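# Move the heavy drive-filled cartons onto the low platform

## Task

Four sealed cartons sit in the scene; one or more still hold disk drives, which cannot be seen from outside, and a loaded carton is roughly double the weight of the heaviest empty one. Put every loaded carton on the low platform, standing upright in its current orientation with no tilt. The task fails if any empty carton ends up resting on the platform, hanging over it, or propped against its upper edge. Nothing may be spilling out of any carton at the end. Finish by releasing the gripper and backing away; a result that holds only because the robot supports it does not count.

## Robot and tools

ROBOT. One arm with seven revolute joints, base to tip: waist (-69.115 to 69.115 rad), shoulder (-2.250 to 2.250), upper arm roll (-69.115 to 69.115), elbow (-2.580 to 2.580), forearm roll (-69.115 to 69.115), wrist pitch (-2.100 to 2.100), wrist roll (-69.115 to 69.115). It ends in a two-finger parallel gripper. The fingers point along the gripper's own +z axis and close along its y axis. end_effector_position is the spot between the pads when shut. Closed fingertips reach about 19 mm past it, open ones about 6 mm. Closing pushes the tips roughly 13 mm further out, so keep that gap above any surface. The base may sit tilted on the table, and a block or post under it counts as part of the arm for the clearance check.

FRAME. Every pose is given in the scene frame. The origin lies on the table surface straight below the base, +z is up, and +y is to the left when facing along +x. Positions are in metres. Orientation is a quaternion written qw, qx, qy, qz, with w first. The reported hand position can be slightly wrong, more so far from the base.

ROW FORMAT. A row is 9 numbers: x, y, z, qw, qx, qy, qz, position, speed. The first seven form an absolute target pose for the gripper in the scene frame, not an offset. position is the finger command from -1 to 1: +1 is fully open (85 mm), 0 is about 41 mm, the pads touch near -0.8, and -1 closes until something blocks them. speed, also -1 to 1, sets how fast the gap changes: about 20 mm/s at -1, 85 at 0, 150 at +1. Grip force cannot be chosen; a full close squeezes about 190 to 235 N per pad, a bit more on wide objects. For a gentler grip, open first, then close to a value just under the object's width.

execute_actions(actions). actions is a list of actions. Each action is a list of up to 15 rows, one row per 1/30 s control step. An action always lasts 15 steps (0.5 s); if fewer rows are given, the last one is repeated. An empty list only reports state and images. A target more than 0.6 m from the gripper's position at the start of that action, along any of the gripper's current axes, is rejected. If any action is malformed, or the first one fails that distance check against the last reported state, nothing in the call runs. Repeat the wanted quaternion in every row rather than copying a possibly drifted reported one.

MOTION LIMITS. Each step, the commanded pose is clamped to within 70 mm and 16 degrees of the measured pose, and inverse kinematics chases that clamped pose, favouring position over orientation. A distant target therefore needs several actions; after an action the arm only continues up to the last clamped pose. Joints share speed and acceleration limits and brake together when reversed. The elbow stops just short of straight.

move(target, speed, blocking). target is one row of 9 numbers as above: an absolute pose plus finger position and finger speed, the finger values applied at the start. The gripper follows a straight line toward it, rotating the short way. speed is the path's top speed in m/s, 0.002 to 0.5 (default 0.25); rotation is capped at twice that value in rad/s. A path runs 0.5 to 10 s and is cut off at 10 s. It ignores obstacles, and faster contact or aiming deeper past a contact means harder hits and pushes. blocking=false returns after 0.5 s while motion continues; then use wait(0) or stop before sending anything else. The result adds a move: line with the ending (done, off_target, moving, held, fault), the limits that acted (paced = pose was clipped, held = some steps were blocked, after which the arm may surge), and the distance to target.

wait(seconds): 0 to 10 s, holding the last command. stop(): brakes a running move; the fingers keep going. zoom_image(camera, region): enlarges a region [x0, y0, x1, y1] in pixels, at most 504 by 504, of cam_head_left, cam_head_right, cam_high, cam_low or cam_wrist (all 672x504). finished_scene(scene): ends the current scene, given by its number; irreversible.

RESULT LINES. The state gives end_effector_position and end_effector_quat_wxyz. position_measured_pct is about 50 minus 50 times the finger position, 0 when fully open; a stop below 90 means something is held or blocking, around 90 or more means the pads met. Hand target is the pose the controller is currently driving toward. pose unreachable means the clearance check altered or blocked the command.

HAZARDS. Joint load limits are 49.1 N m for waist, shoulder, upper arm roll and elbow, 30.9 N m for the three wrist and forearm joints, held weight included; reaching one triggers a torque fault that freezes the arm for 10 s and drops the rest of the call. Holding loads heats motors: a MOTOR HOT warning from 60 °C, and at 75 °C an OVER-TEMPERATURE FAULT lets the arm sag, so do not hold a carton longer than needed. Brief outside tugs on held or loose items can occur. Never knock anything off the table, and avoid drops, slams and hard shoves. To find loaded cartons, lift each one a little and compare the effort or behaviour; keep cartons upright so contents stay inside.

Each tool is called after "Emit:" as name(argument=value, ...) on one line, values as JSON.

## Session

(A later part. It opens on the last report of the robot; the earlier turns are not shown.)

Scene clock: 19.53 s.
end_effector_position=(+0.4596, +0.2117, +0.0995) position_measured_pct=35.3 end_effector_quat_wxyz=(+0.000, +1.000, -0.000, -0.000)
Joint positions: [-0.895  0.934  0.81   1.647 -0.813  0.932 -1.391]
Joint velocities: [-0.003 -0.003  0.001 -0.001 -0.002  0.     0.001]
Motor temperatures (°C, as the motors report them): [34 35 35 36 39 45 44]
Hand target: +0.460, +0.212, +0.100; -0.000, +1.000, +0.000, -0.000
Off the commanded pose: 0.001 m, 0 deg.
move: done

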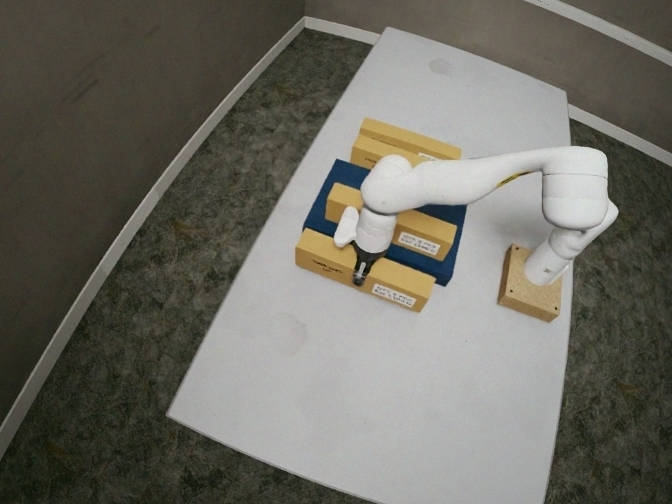

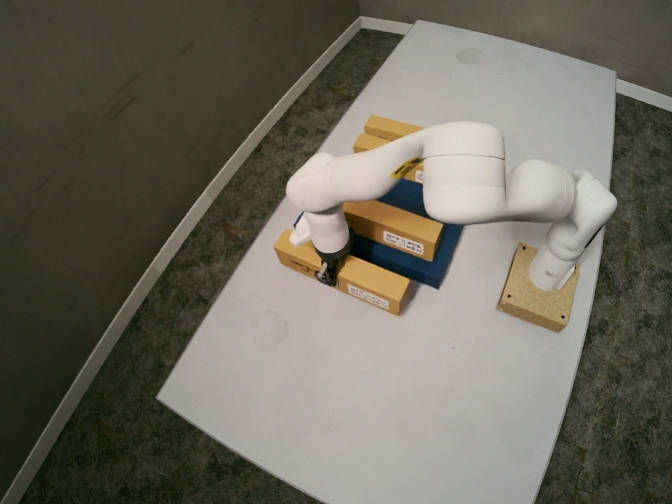

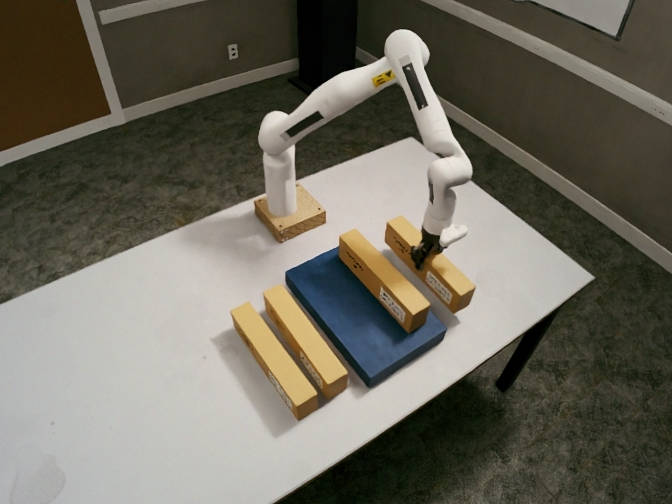

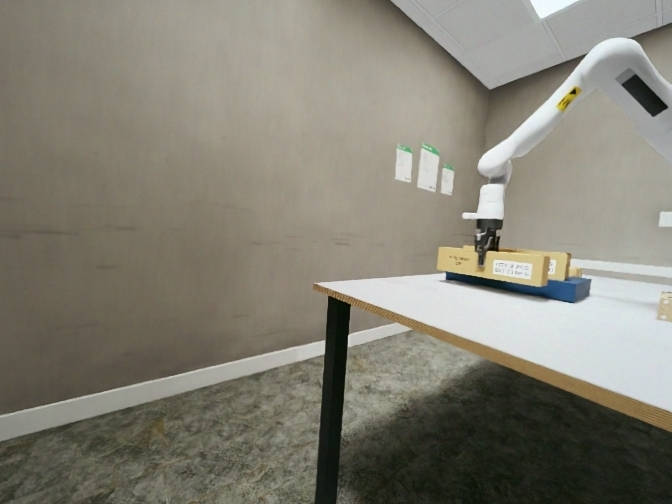

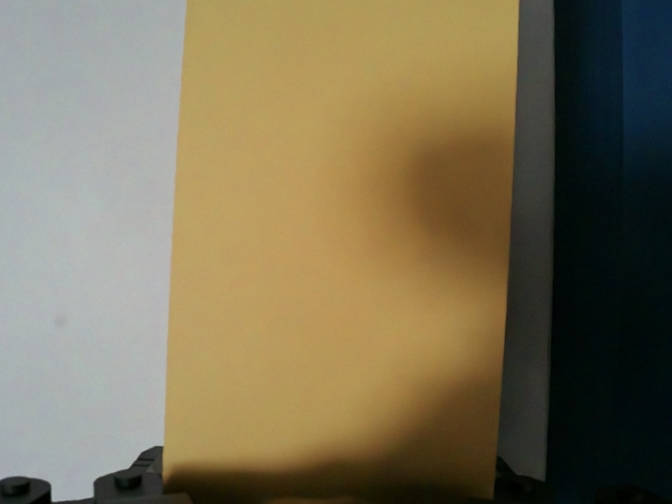

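Empty.

Emit:
move(target=[0.46,0.212,0.051,0,1,0,0,-1,0], speed=0.08)

Emit:
move(target=[0.46,0.212,0.051,0,1,0,0,1,0])

Emit:
move(target=[0.46,0.212,0.25,0,1,0,0,1,0])

Emit:
move(target=[0.5,-0.26,0.35,0,1,0,0,1,0], speed=0.4)

Scene clock: 20.57 s.
end_effector_position=(+0.4601, +0.2123, +0.0510) position_measured_pct=35.3 end_effector_quat_wxyz=(+0.000, +1.000, +0.000, +0.000)
Joint positions: [-0.865  1.01   0.747  1.661 -0.883  0.841 -1.343]
Joint velocities: [ 0.002  0.001 -0.001 -0.002 -0.001  0.001  0.001]
Motor temperatures (°C, as the motors report them): [34 35 35 36 39 45 44]
Hand target: +0.460, +0.212, +0.051; +0.000, +1.000, -0.000, +0.000
Off the commanded pose: 0.000 m, 0 deg.
move: done

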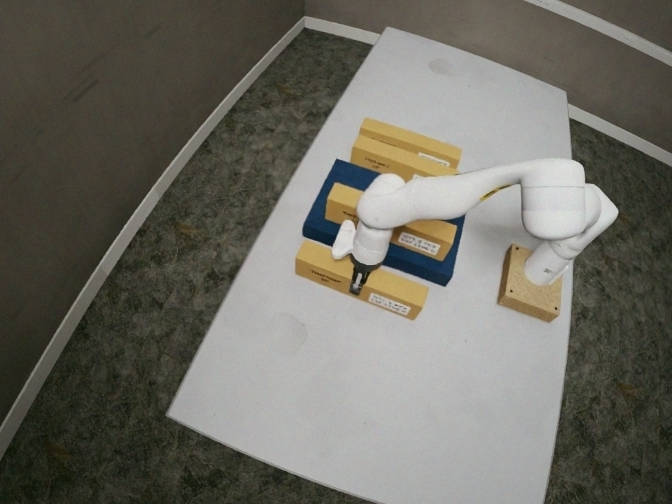

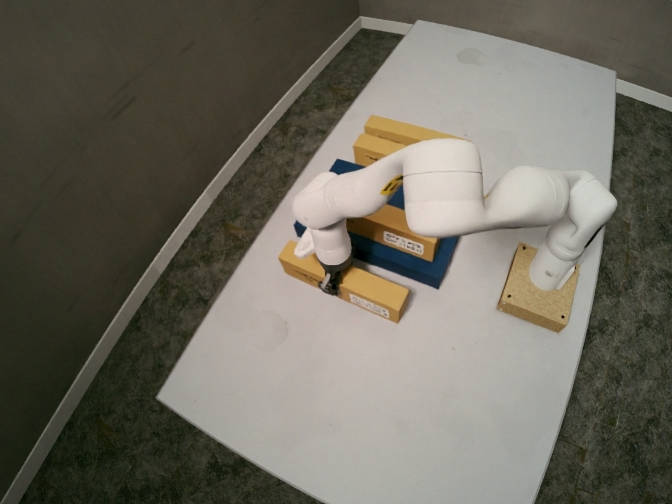

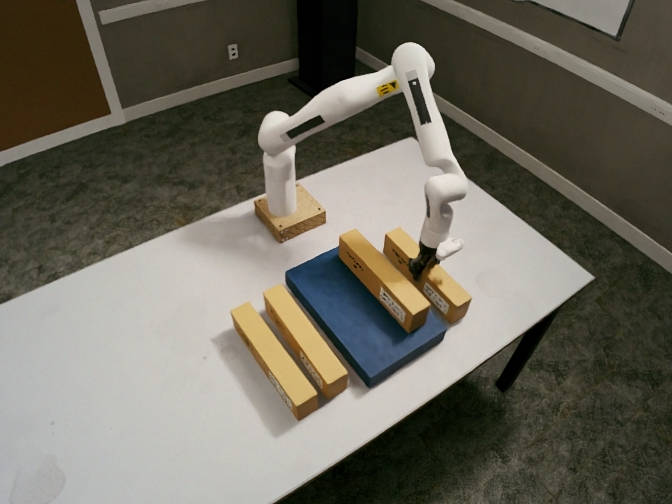

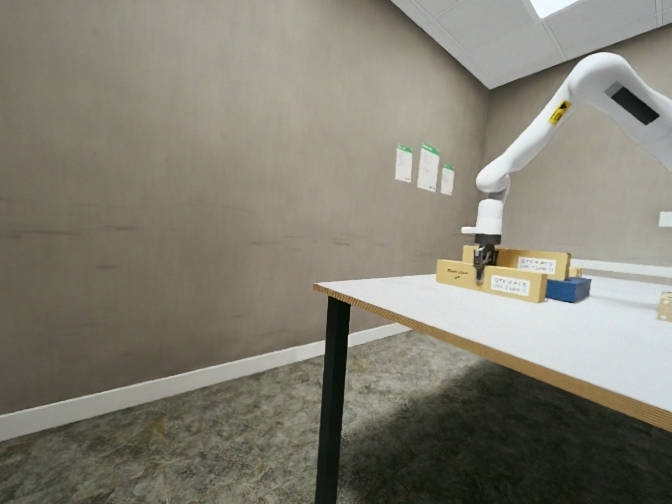

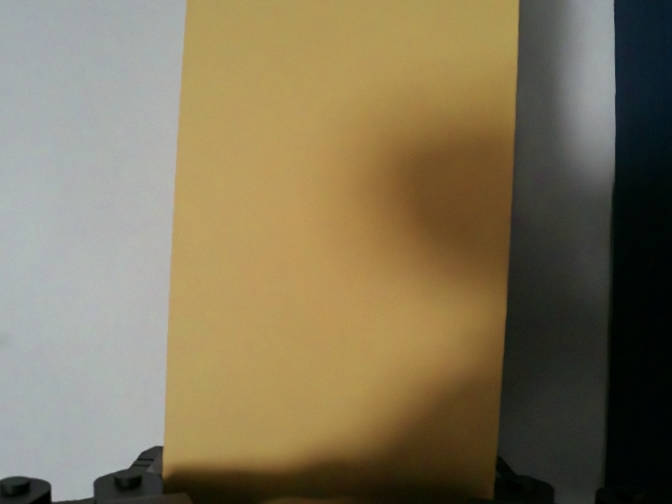

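Scene clock: 21.33 s.
end_effector_position=(+0.4600, +0.2120, +0.0510) position_measured_pct=0.0 end_effector_quat_wxyz=(+0.000, +1.000, +0.000, +0.000)
Joint positions: [-0.864  1.01   0.746  1.662 -0.883  0.841 -1.343]
Joint velocities: [-0.001  0.    -0.003 -0.    -0.     0.    -0.   ]
Motor temperatures (°C, as the motors report them): [34 35 35 36 39 45 44]
Hand target: +0.460, +0.212, +0.051; +0.000, +1.000, -0.000, +0.000
Off the commanded pose: 0.000 m, 0 deg.
move: done

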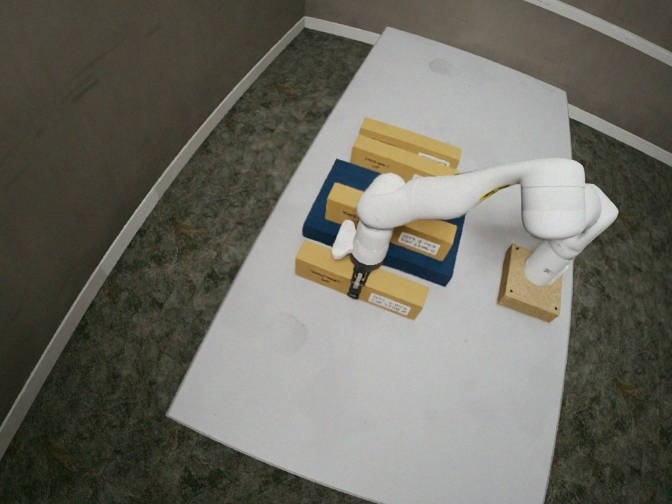

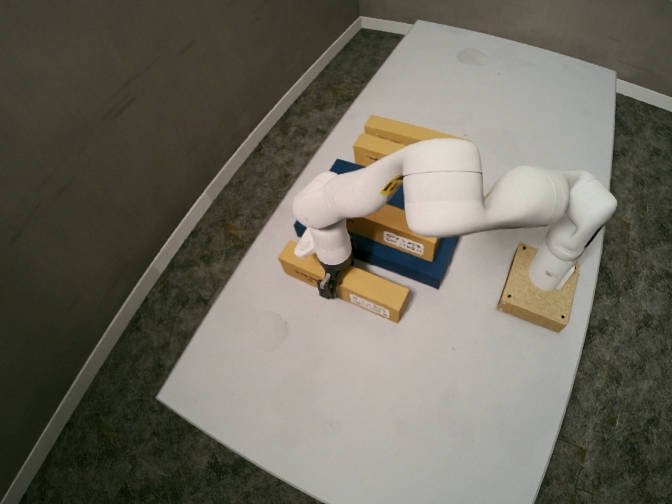

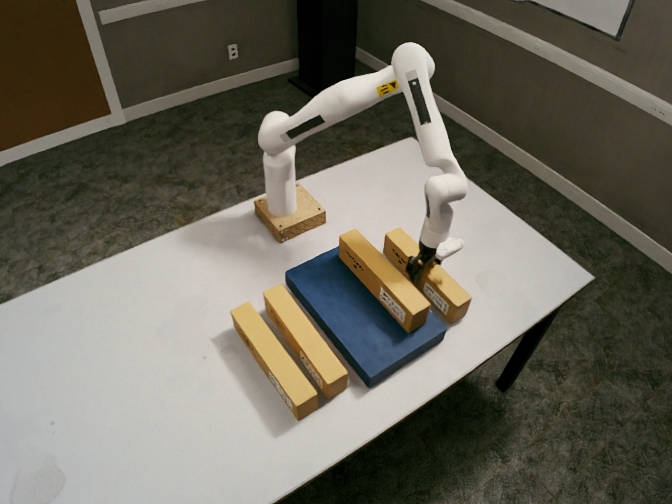

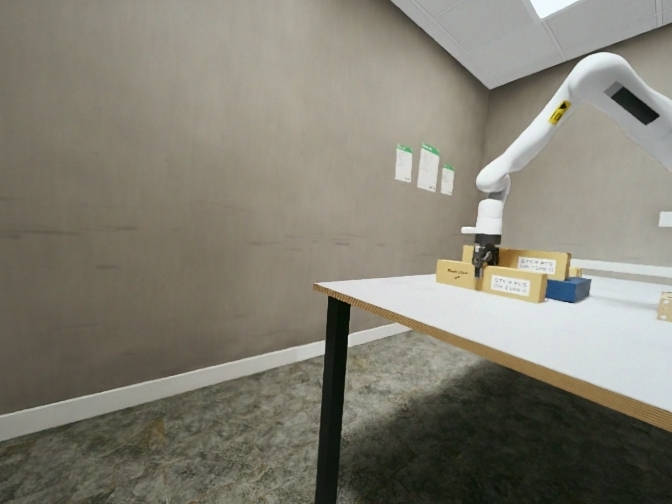

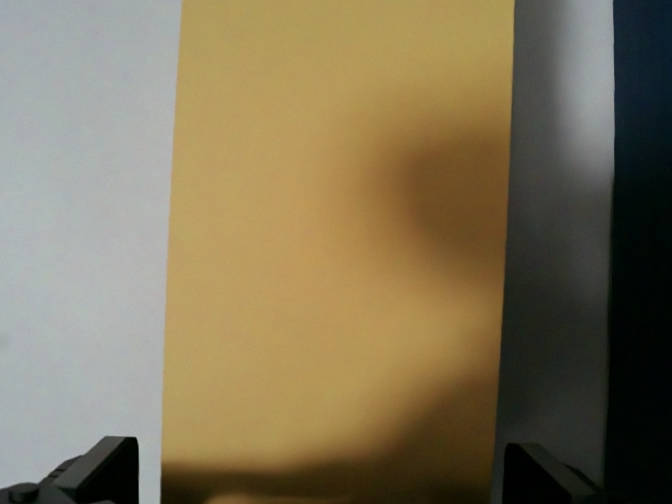

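Scene clock: 22.57 s.
end_effector_position=(+0.4594, +0.2117, +0.2499) position_measured_pct=0.0 end_effector_quat_wxyz=(-0.000, +1.000, +0.000, -0.000)
Joint positions: [-0.96   0.731  0.96   1.486 -0.617  1.249 -1.538]
Joint velocities: [-0.002 -0.002 -0.001  0.     0.002  0.    -0.   ]
Motor temperatures (°C, as the motors report them): [34 35 35 36 39 45 44]
Hand target: +0.459, +0.212, +0.250; -0.001, +1.000, +0.000, -0.000
Off the commanded pose: 0.001 m, 0 deg.
move: done

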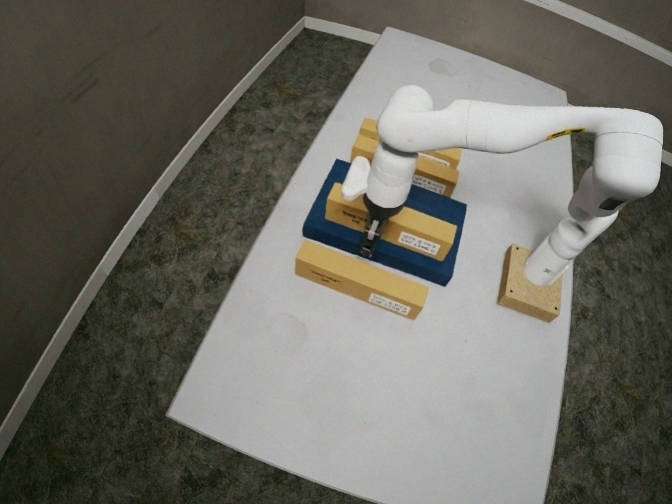

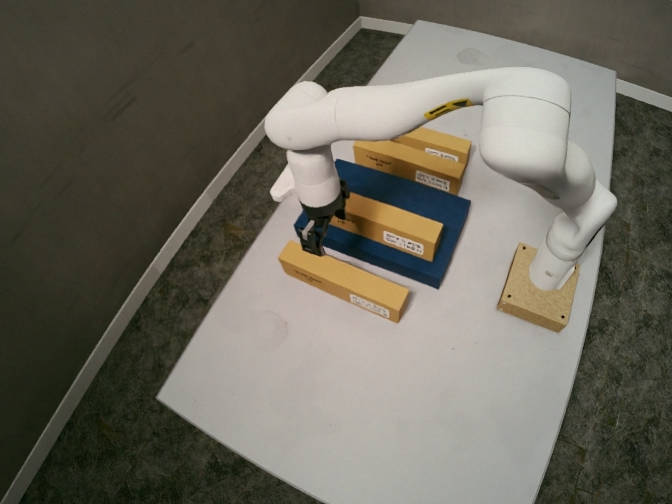

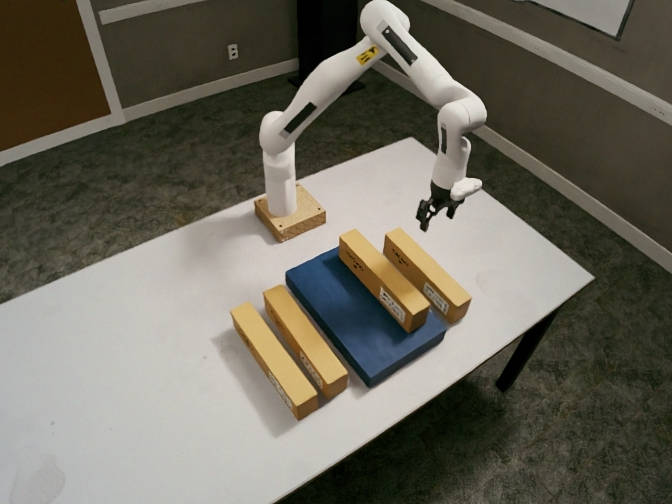

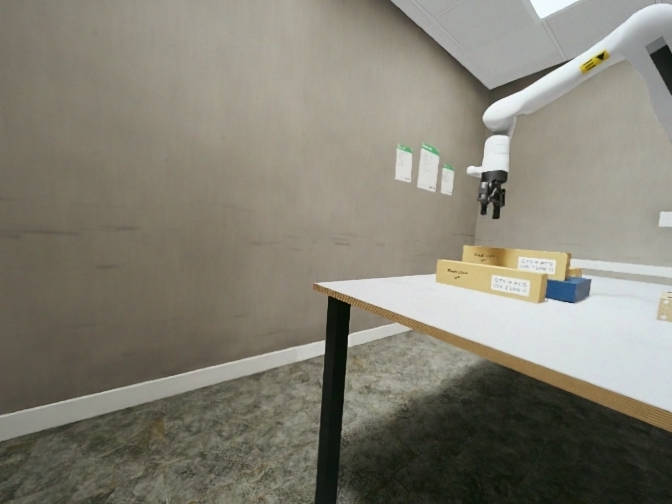

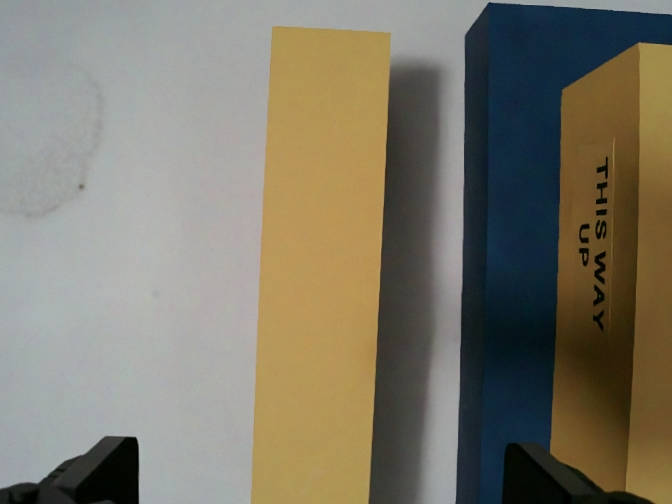

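Scene clock: 24.57 s.
end_effector_position=(+0.5015, -0.2608, +0.3504) position_measured_pct=0.0 end_effector_quat_wxyz=(+0.003, +1.000, +0.001, +0.001)
Joint positions: [ 0.097  0.765  0.933  1.014 -0.589  1.597 -0.768]
Joint velocities: [ 0.004  0.002 -0.001 -0.001 -0.001  0.001 -0.001]
Motor temperatures (°C, as the motors report them): [34 35 35 36 39 45 44]
Hand target: +0.501, -0.261, +0.350; +0.003, +1.000, +0.001, +0.001
Off the commanded pose: 0.002 m, 0 deg.
move: done

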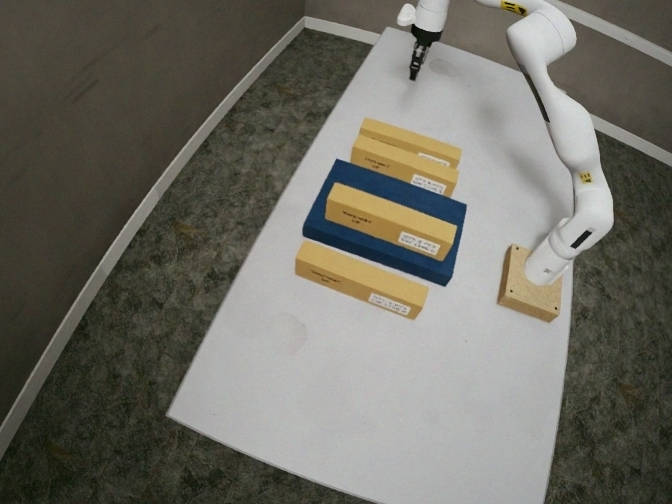

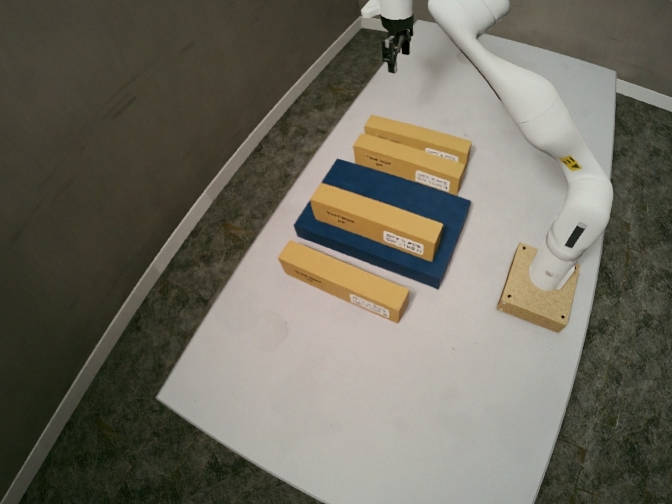

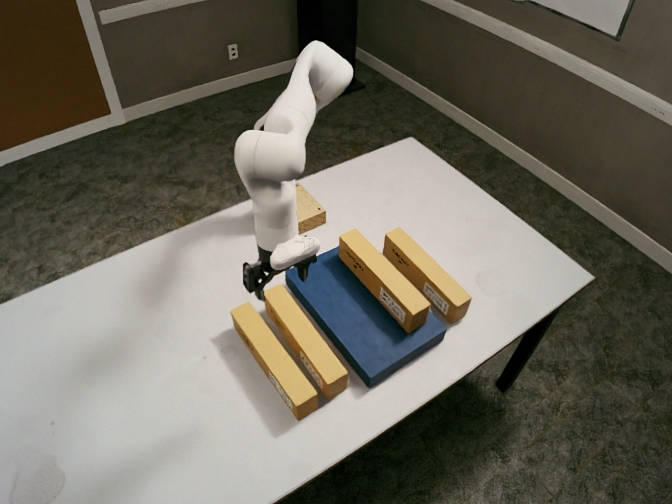

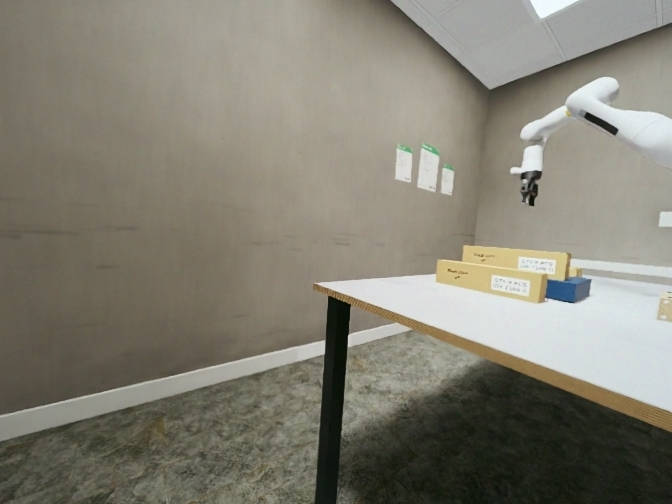

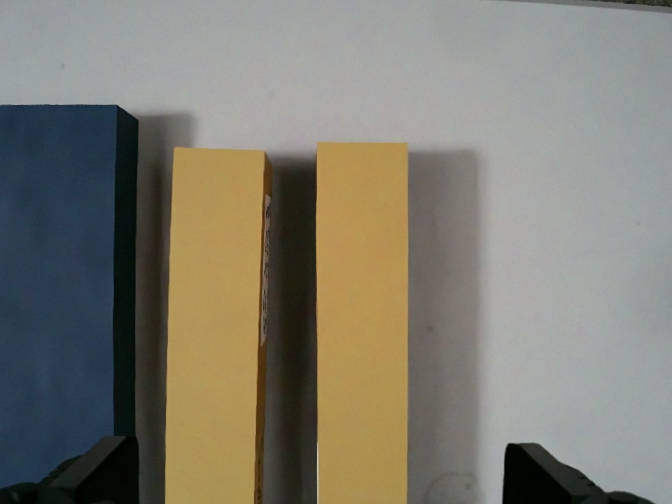

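Emit:
move(target=[0.46,-0.198,0.13,0,1,0,0,1,0])

Emit:
move(target=[0.46,-0.198,0.05,0,1,0,0,1,0], speed=0.1)

Emit:
move(target=[0.46,-0.198,0.05,0,1,0,0,-1,0])

Emit:
move(target=[0.46,-0.198,0.10,0,1,0,0,-1,0], speed=0.1)

Scene clock: 26.10 s.
end_effector_position=(+0.4607, -0.1984, +0.1298) position_measured_pct=0.0 end_effector_quat_wxyz=(+0.000, +1.000, -0.001, +0.000)
Joint positions: [-0.068  0.871  0.822  1.645 -0.748  0.968 -0.597]
Joint velocities: [ 0.001  0.002  0.     0.001  0.002 -0.001 -0.001]
Motor temperatures (°C, as the motors report them): [34 35 35 36 39 45 44]
Hand target: +0.461, -0.198, +0.130; +0.000, +1.000, -0.001, -0.000
Off the commanded pose: 0.001 m, 0 deg.
move: done

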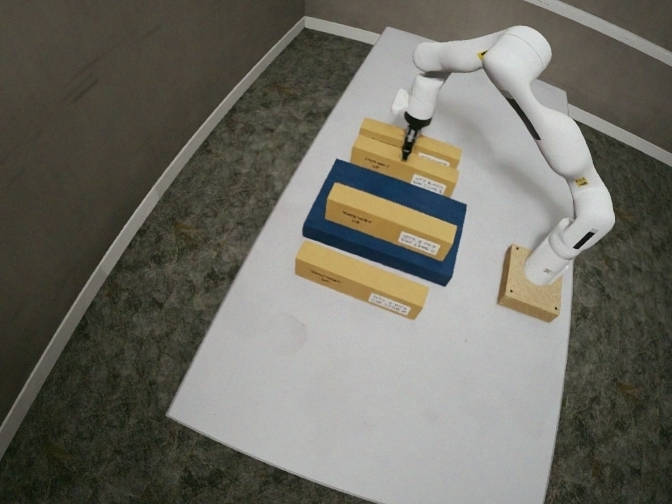

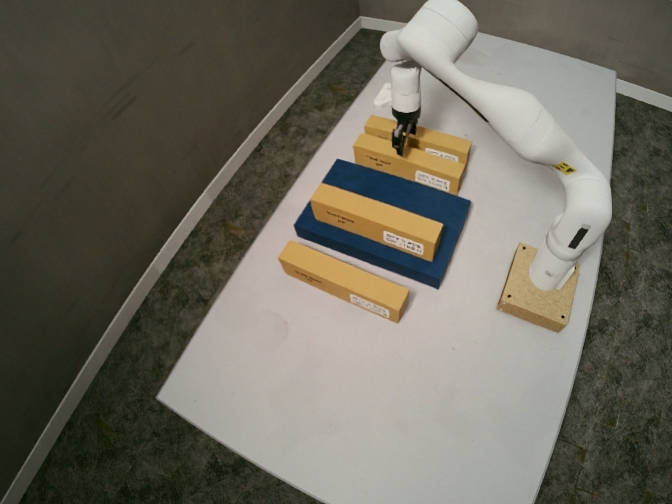

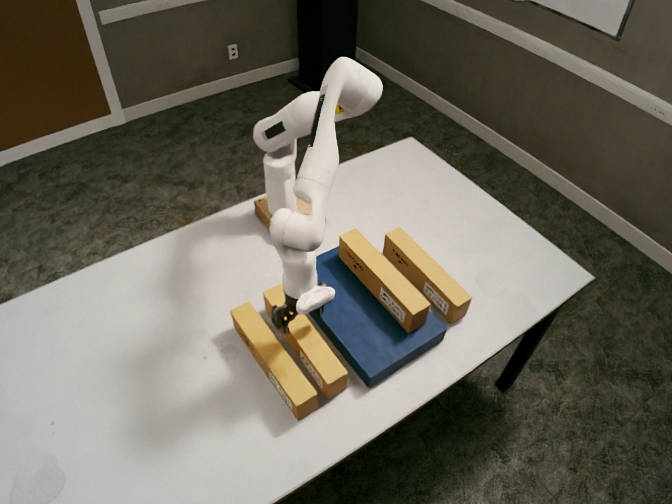

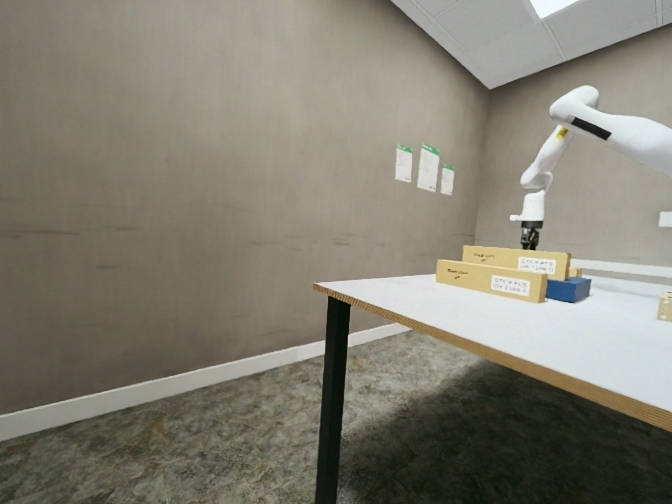

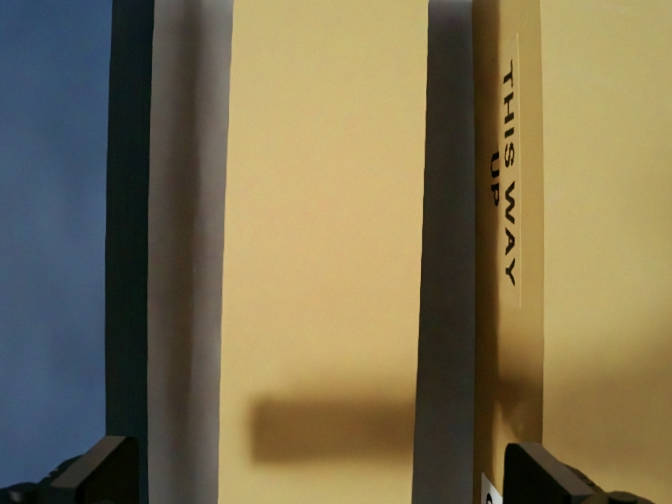

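Scene clock: 27.20 s.
end_effector_position=(+0.4606, -0.1978, +0.0503) position_measured_pct=0.0 end_effector_quat_wxyz=(+0.000, +1.000, +0.000, +0.000)
Joint positions: [-0.017  0.994  0.717  1.681 -0.862  0.813 -0.514]
Joint velocities: [ 0.001  0.001 -0.002 -0.002 -0.002  0.001 -0.001]
Motor temperatures (°C, as the motors report them): [34 35 35 36 39 45 44]
Hand target: +0.460, -0.198, +0.050; +0.000, +1.000, -0.000, -0.000
Off the commanded pose: 0.001 m, 0 deg.
move: done

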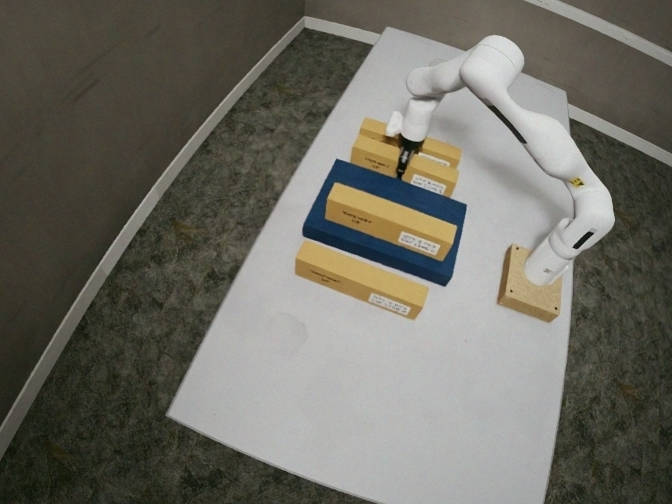

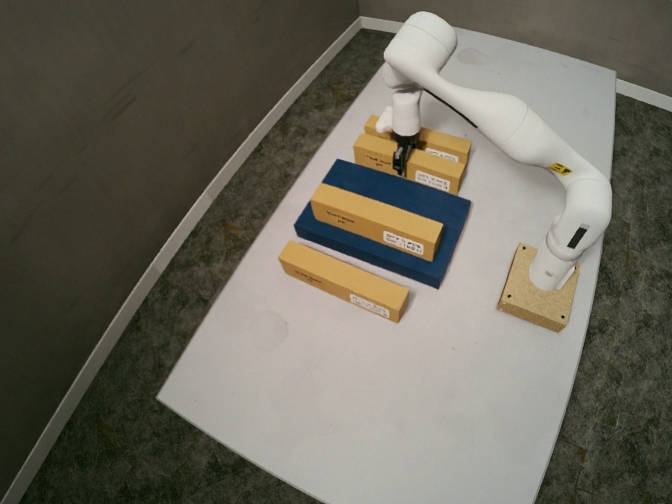

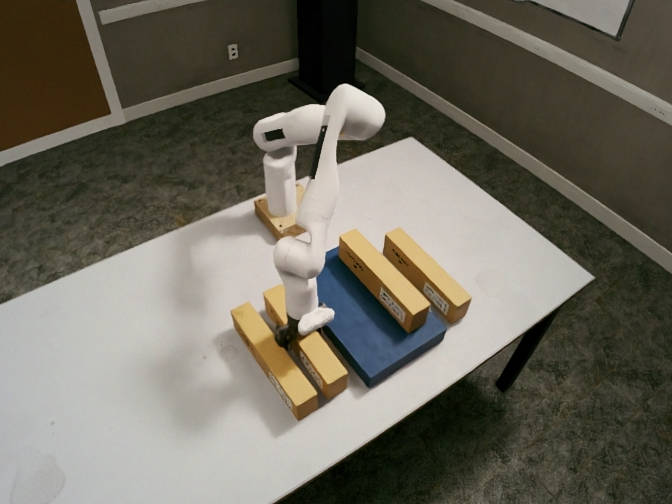

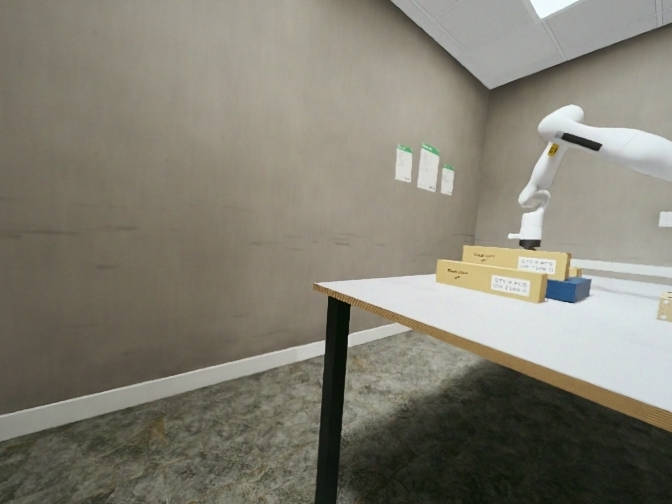

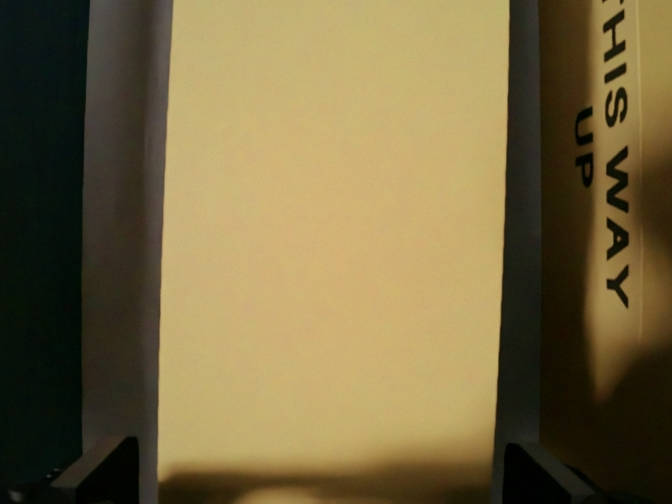

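Scene clock: 27.90 s.
end_effector_position=(+0.4604, -0.1978, +0.0509) position_measured_pct=35.7 end_effector_quat_wxyz=(-0.000, +1.000, +0.000, +0.001)
Joint positions: [-0.016  0.992  0.717  1.682 -0.862  0.813 -0.513]
Joint velocities: [ 0.     0.    -0.001  0.    -0.001 -0.    -0.001]
Motor temperatures (°C, as the motors report them): [34 35 35 36 39 45 44]
Hand target: +0.460, -0.198, +0.050; +0.000, +1.000, -0.000, -0.000
Off the commanded pose: 0.001 m, 0 deg.
move: done

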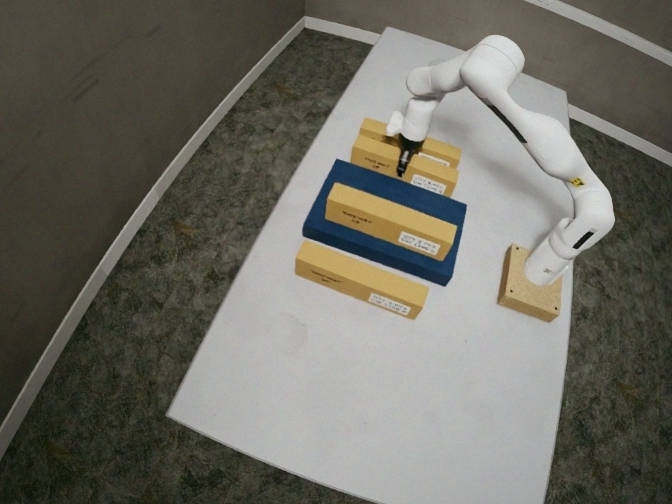

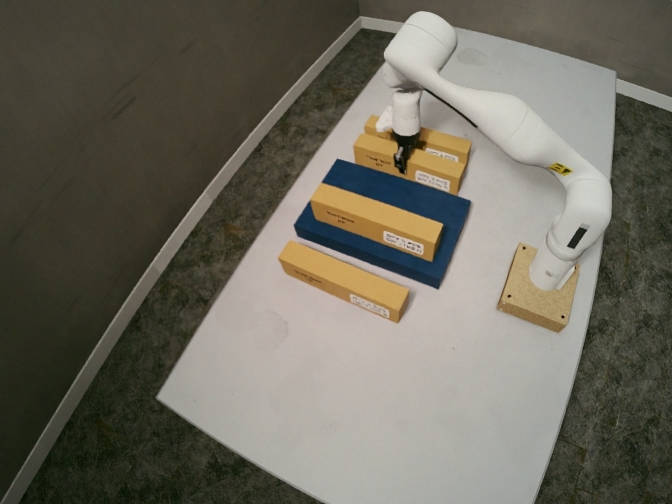

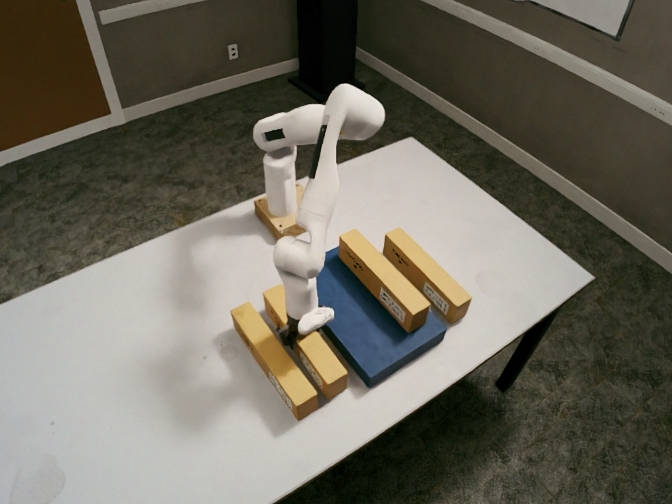

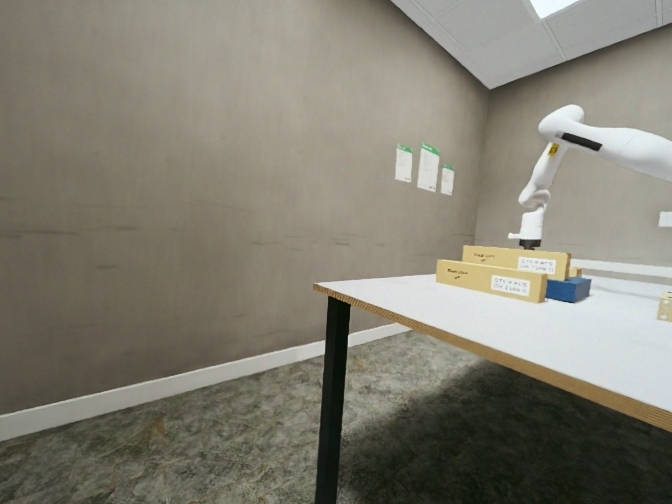

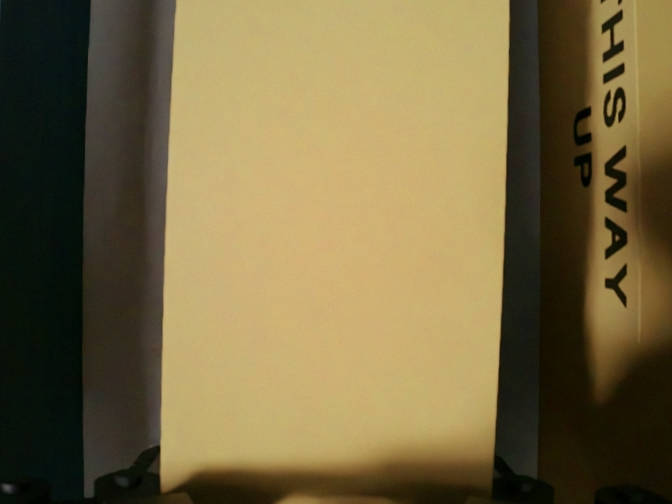

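Scene clock: 28.70 s.
end_effector_position=(+0.4591, -0.1977, +0.0989) position_measured_pct=35.7 end_effector_quat_wxyz=(-0.000, +1.000, -0.000, -0.001)
Joint positions: [-0.05   0.916  0.783  1.668 -0.79   0.907 -0.564]
Joint velocities: [-0.002 -0.003 -0.001 -0.    -0.     0.001  0.   ]
Motor temperatures (°C, as the motors report them): [34 36 35 36 39 45 44]
Hand target: +0.460, -0.198, +0.100; -0.000, +1.000, +0.000, +0.000
Off the commanded pose: 0.001 m, 0 deg.
move: done

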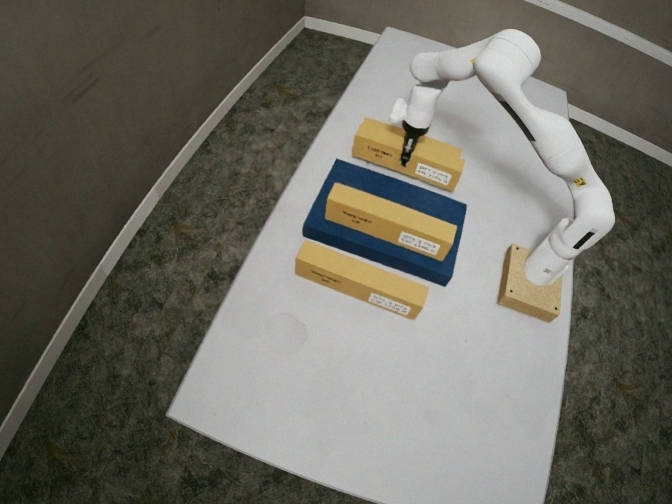

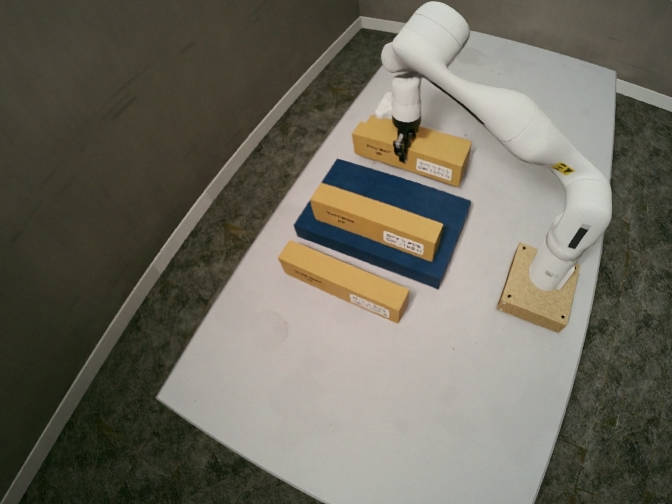

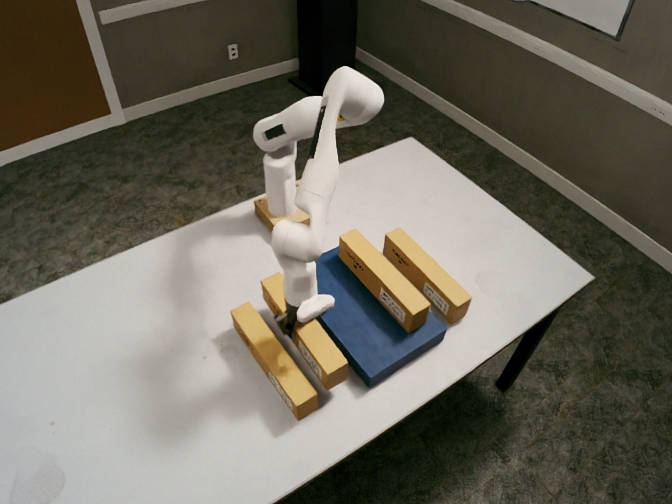

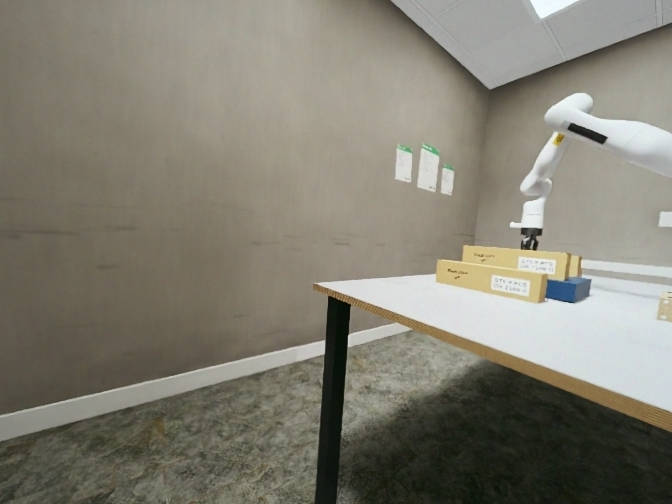

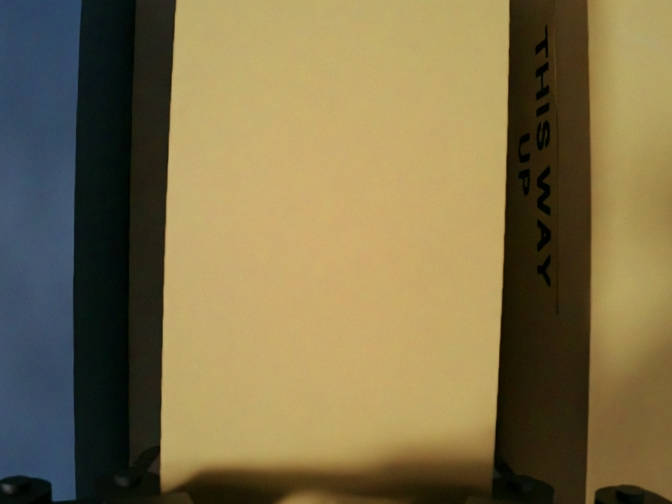

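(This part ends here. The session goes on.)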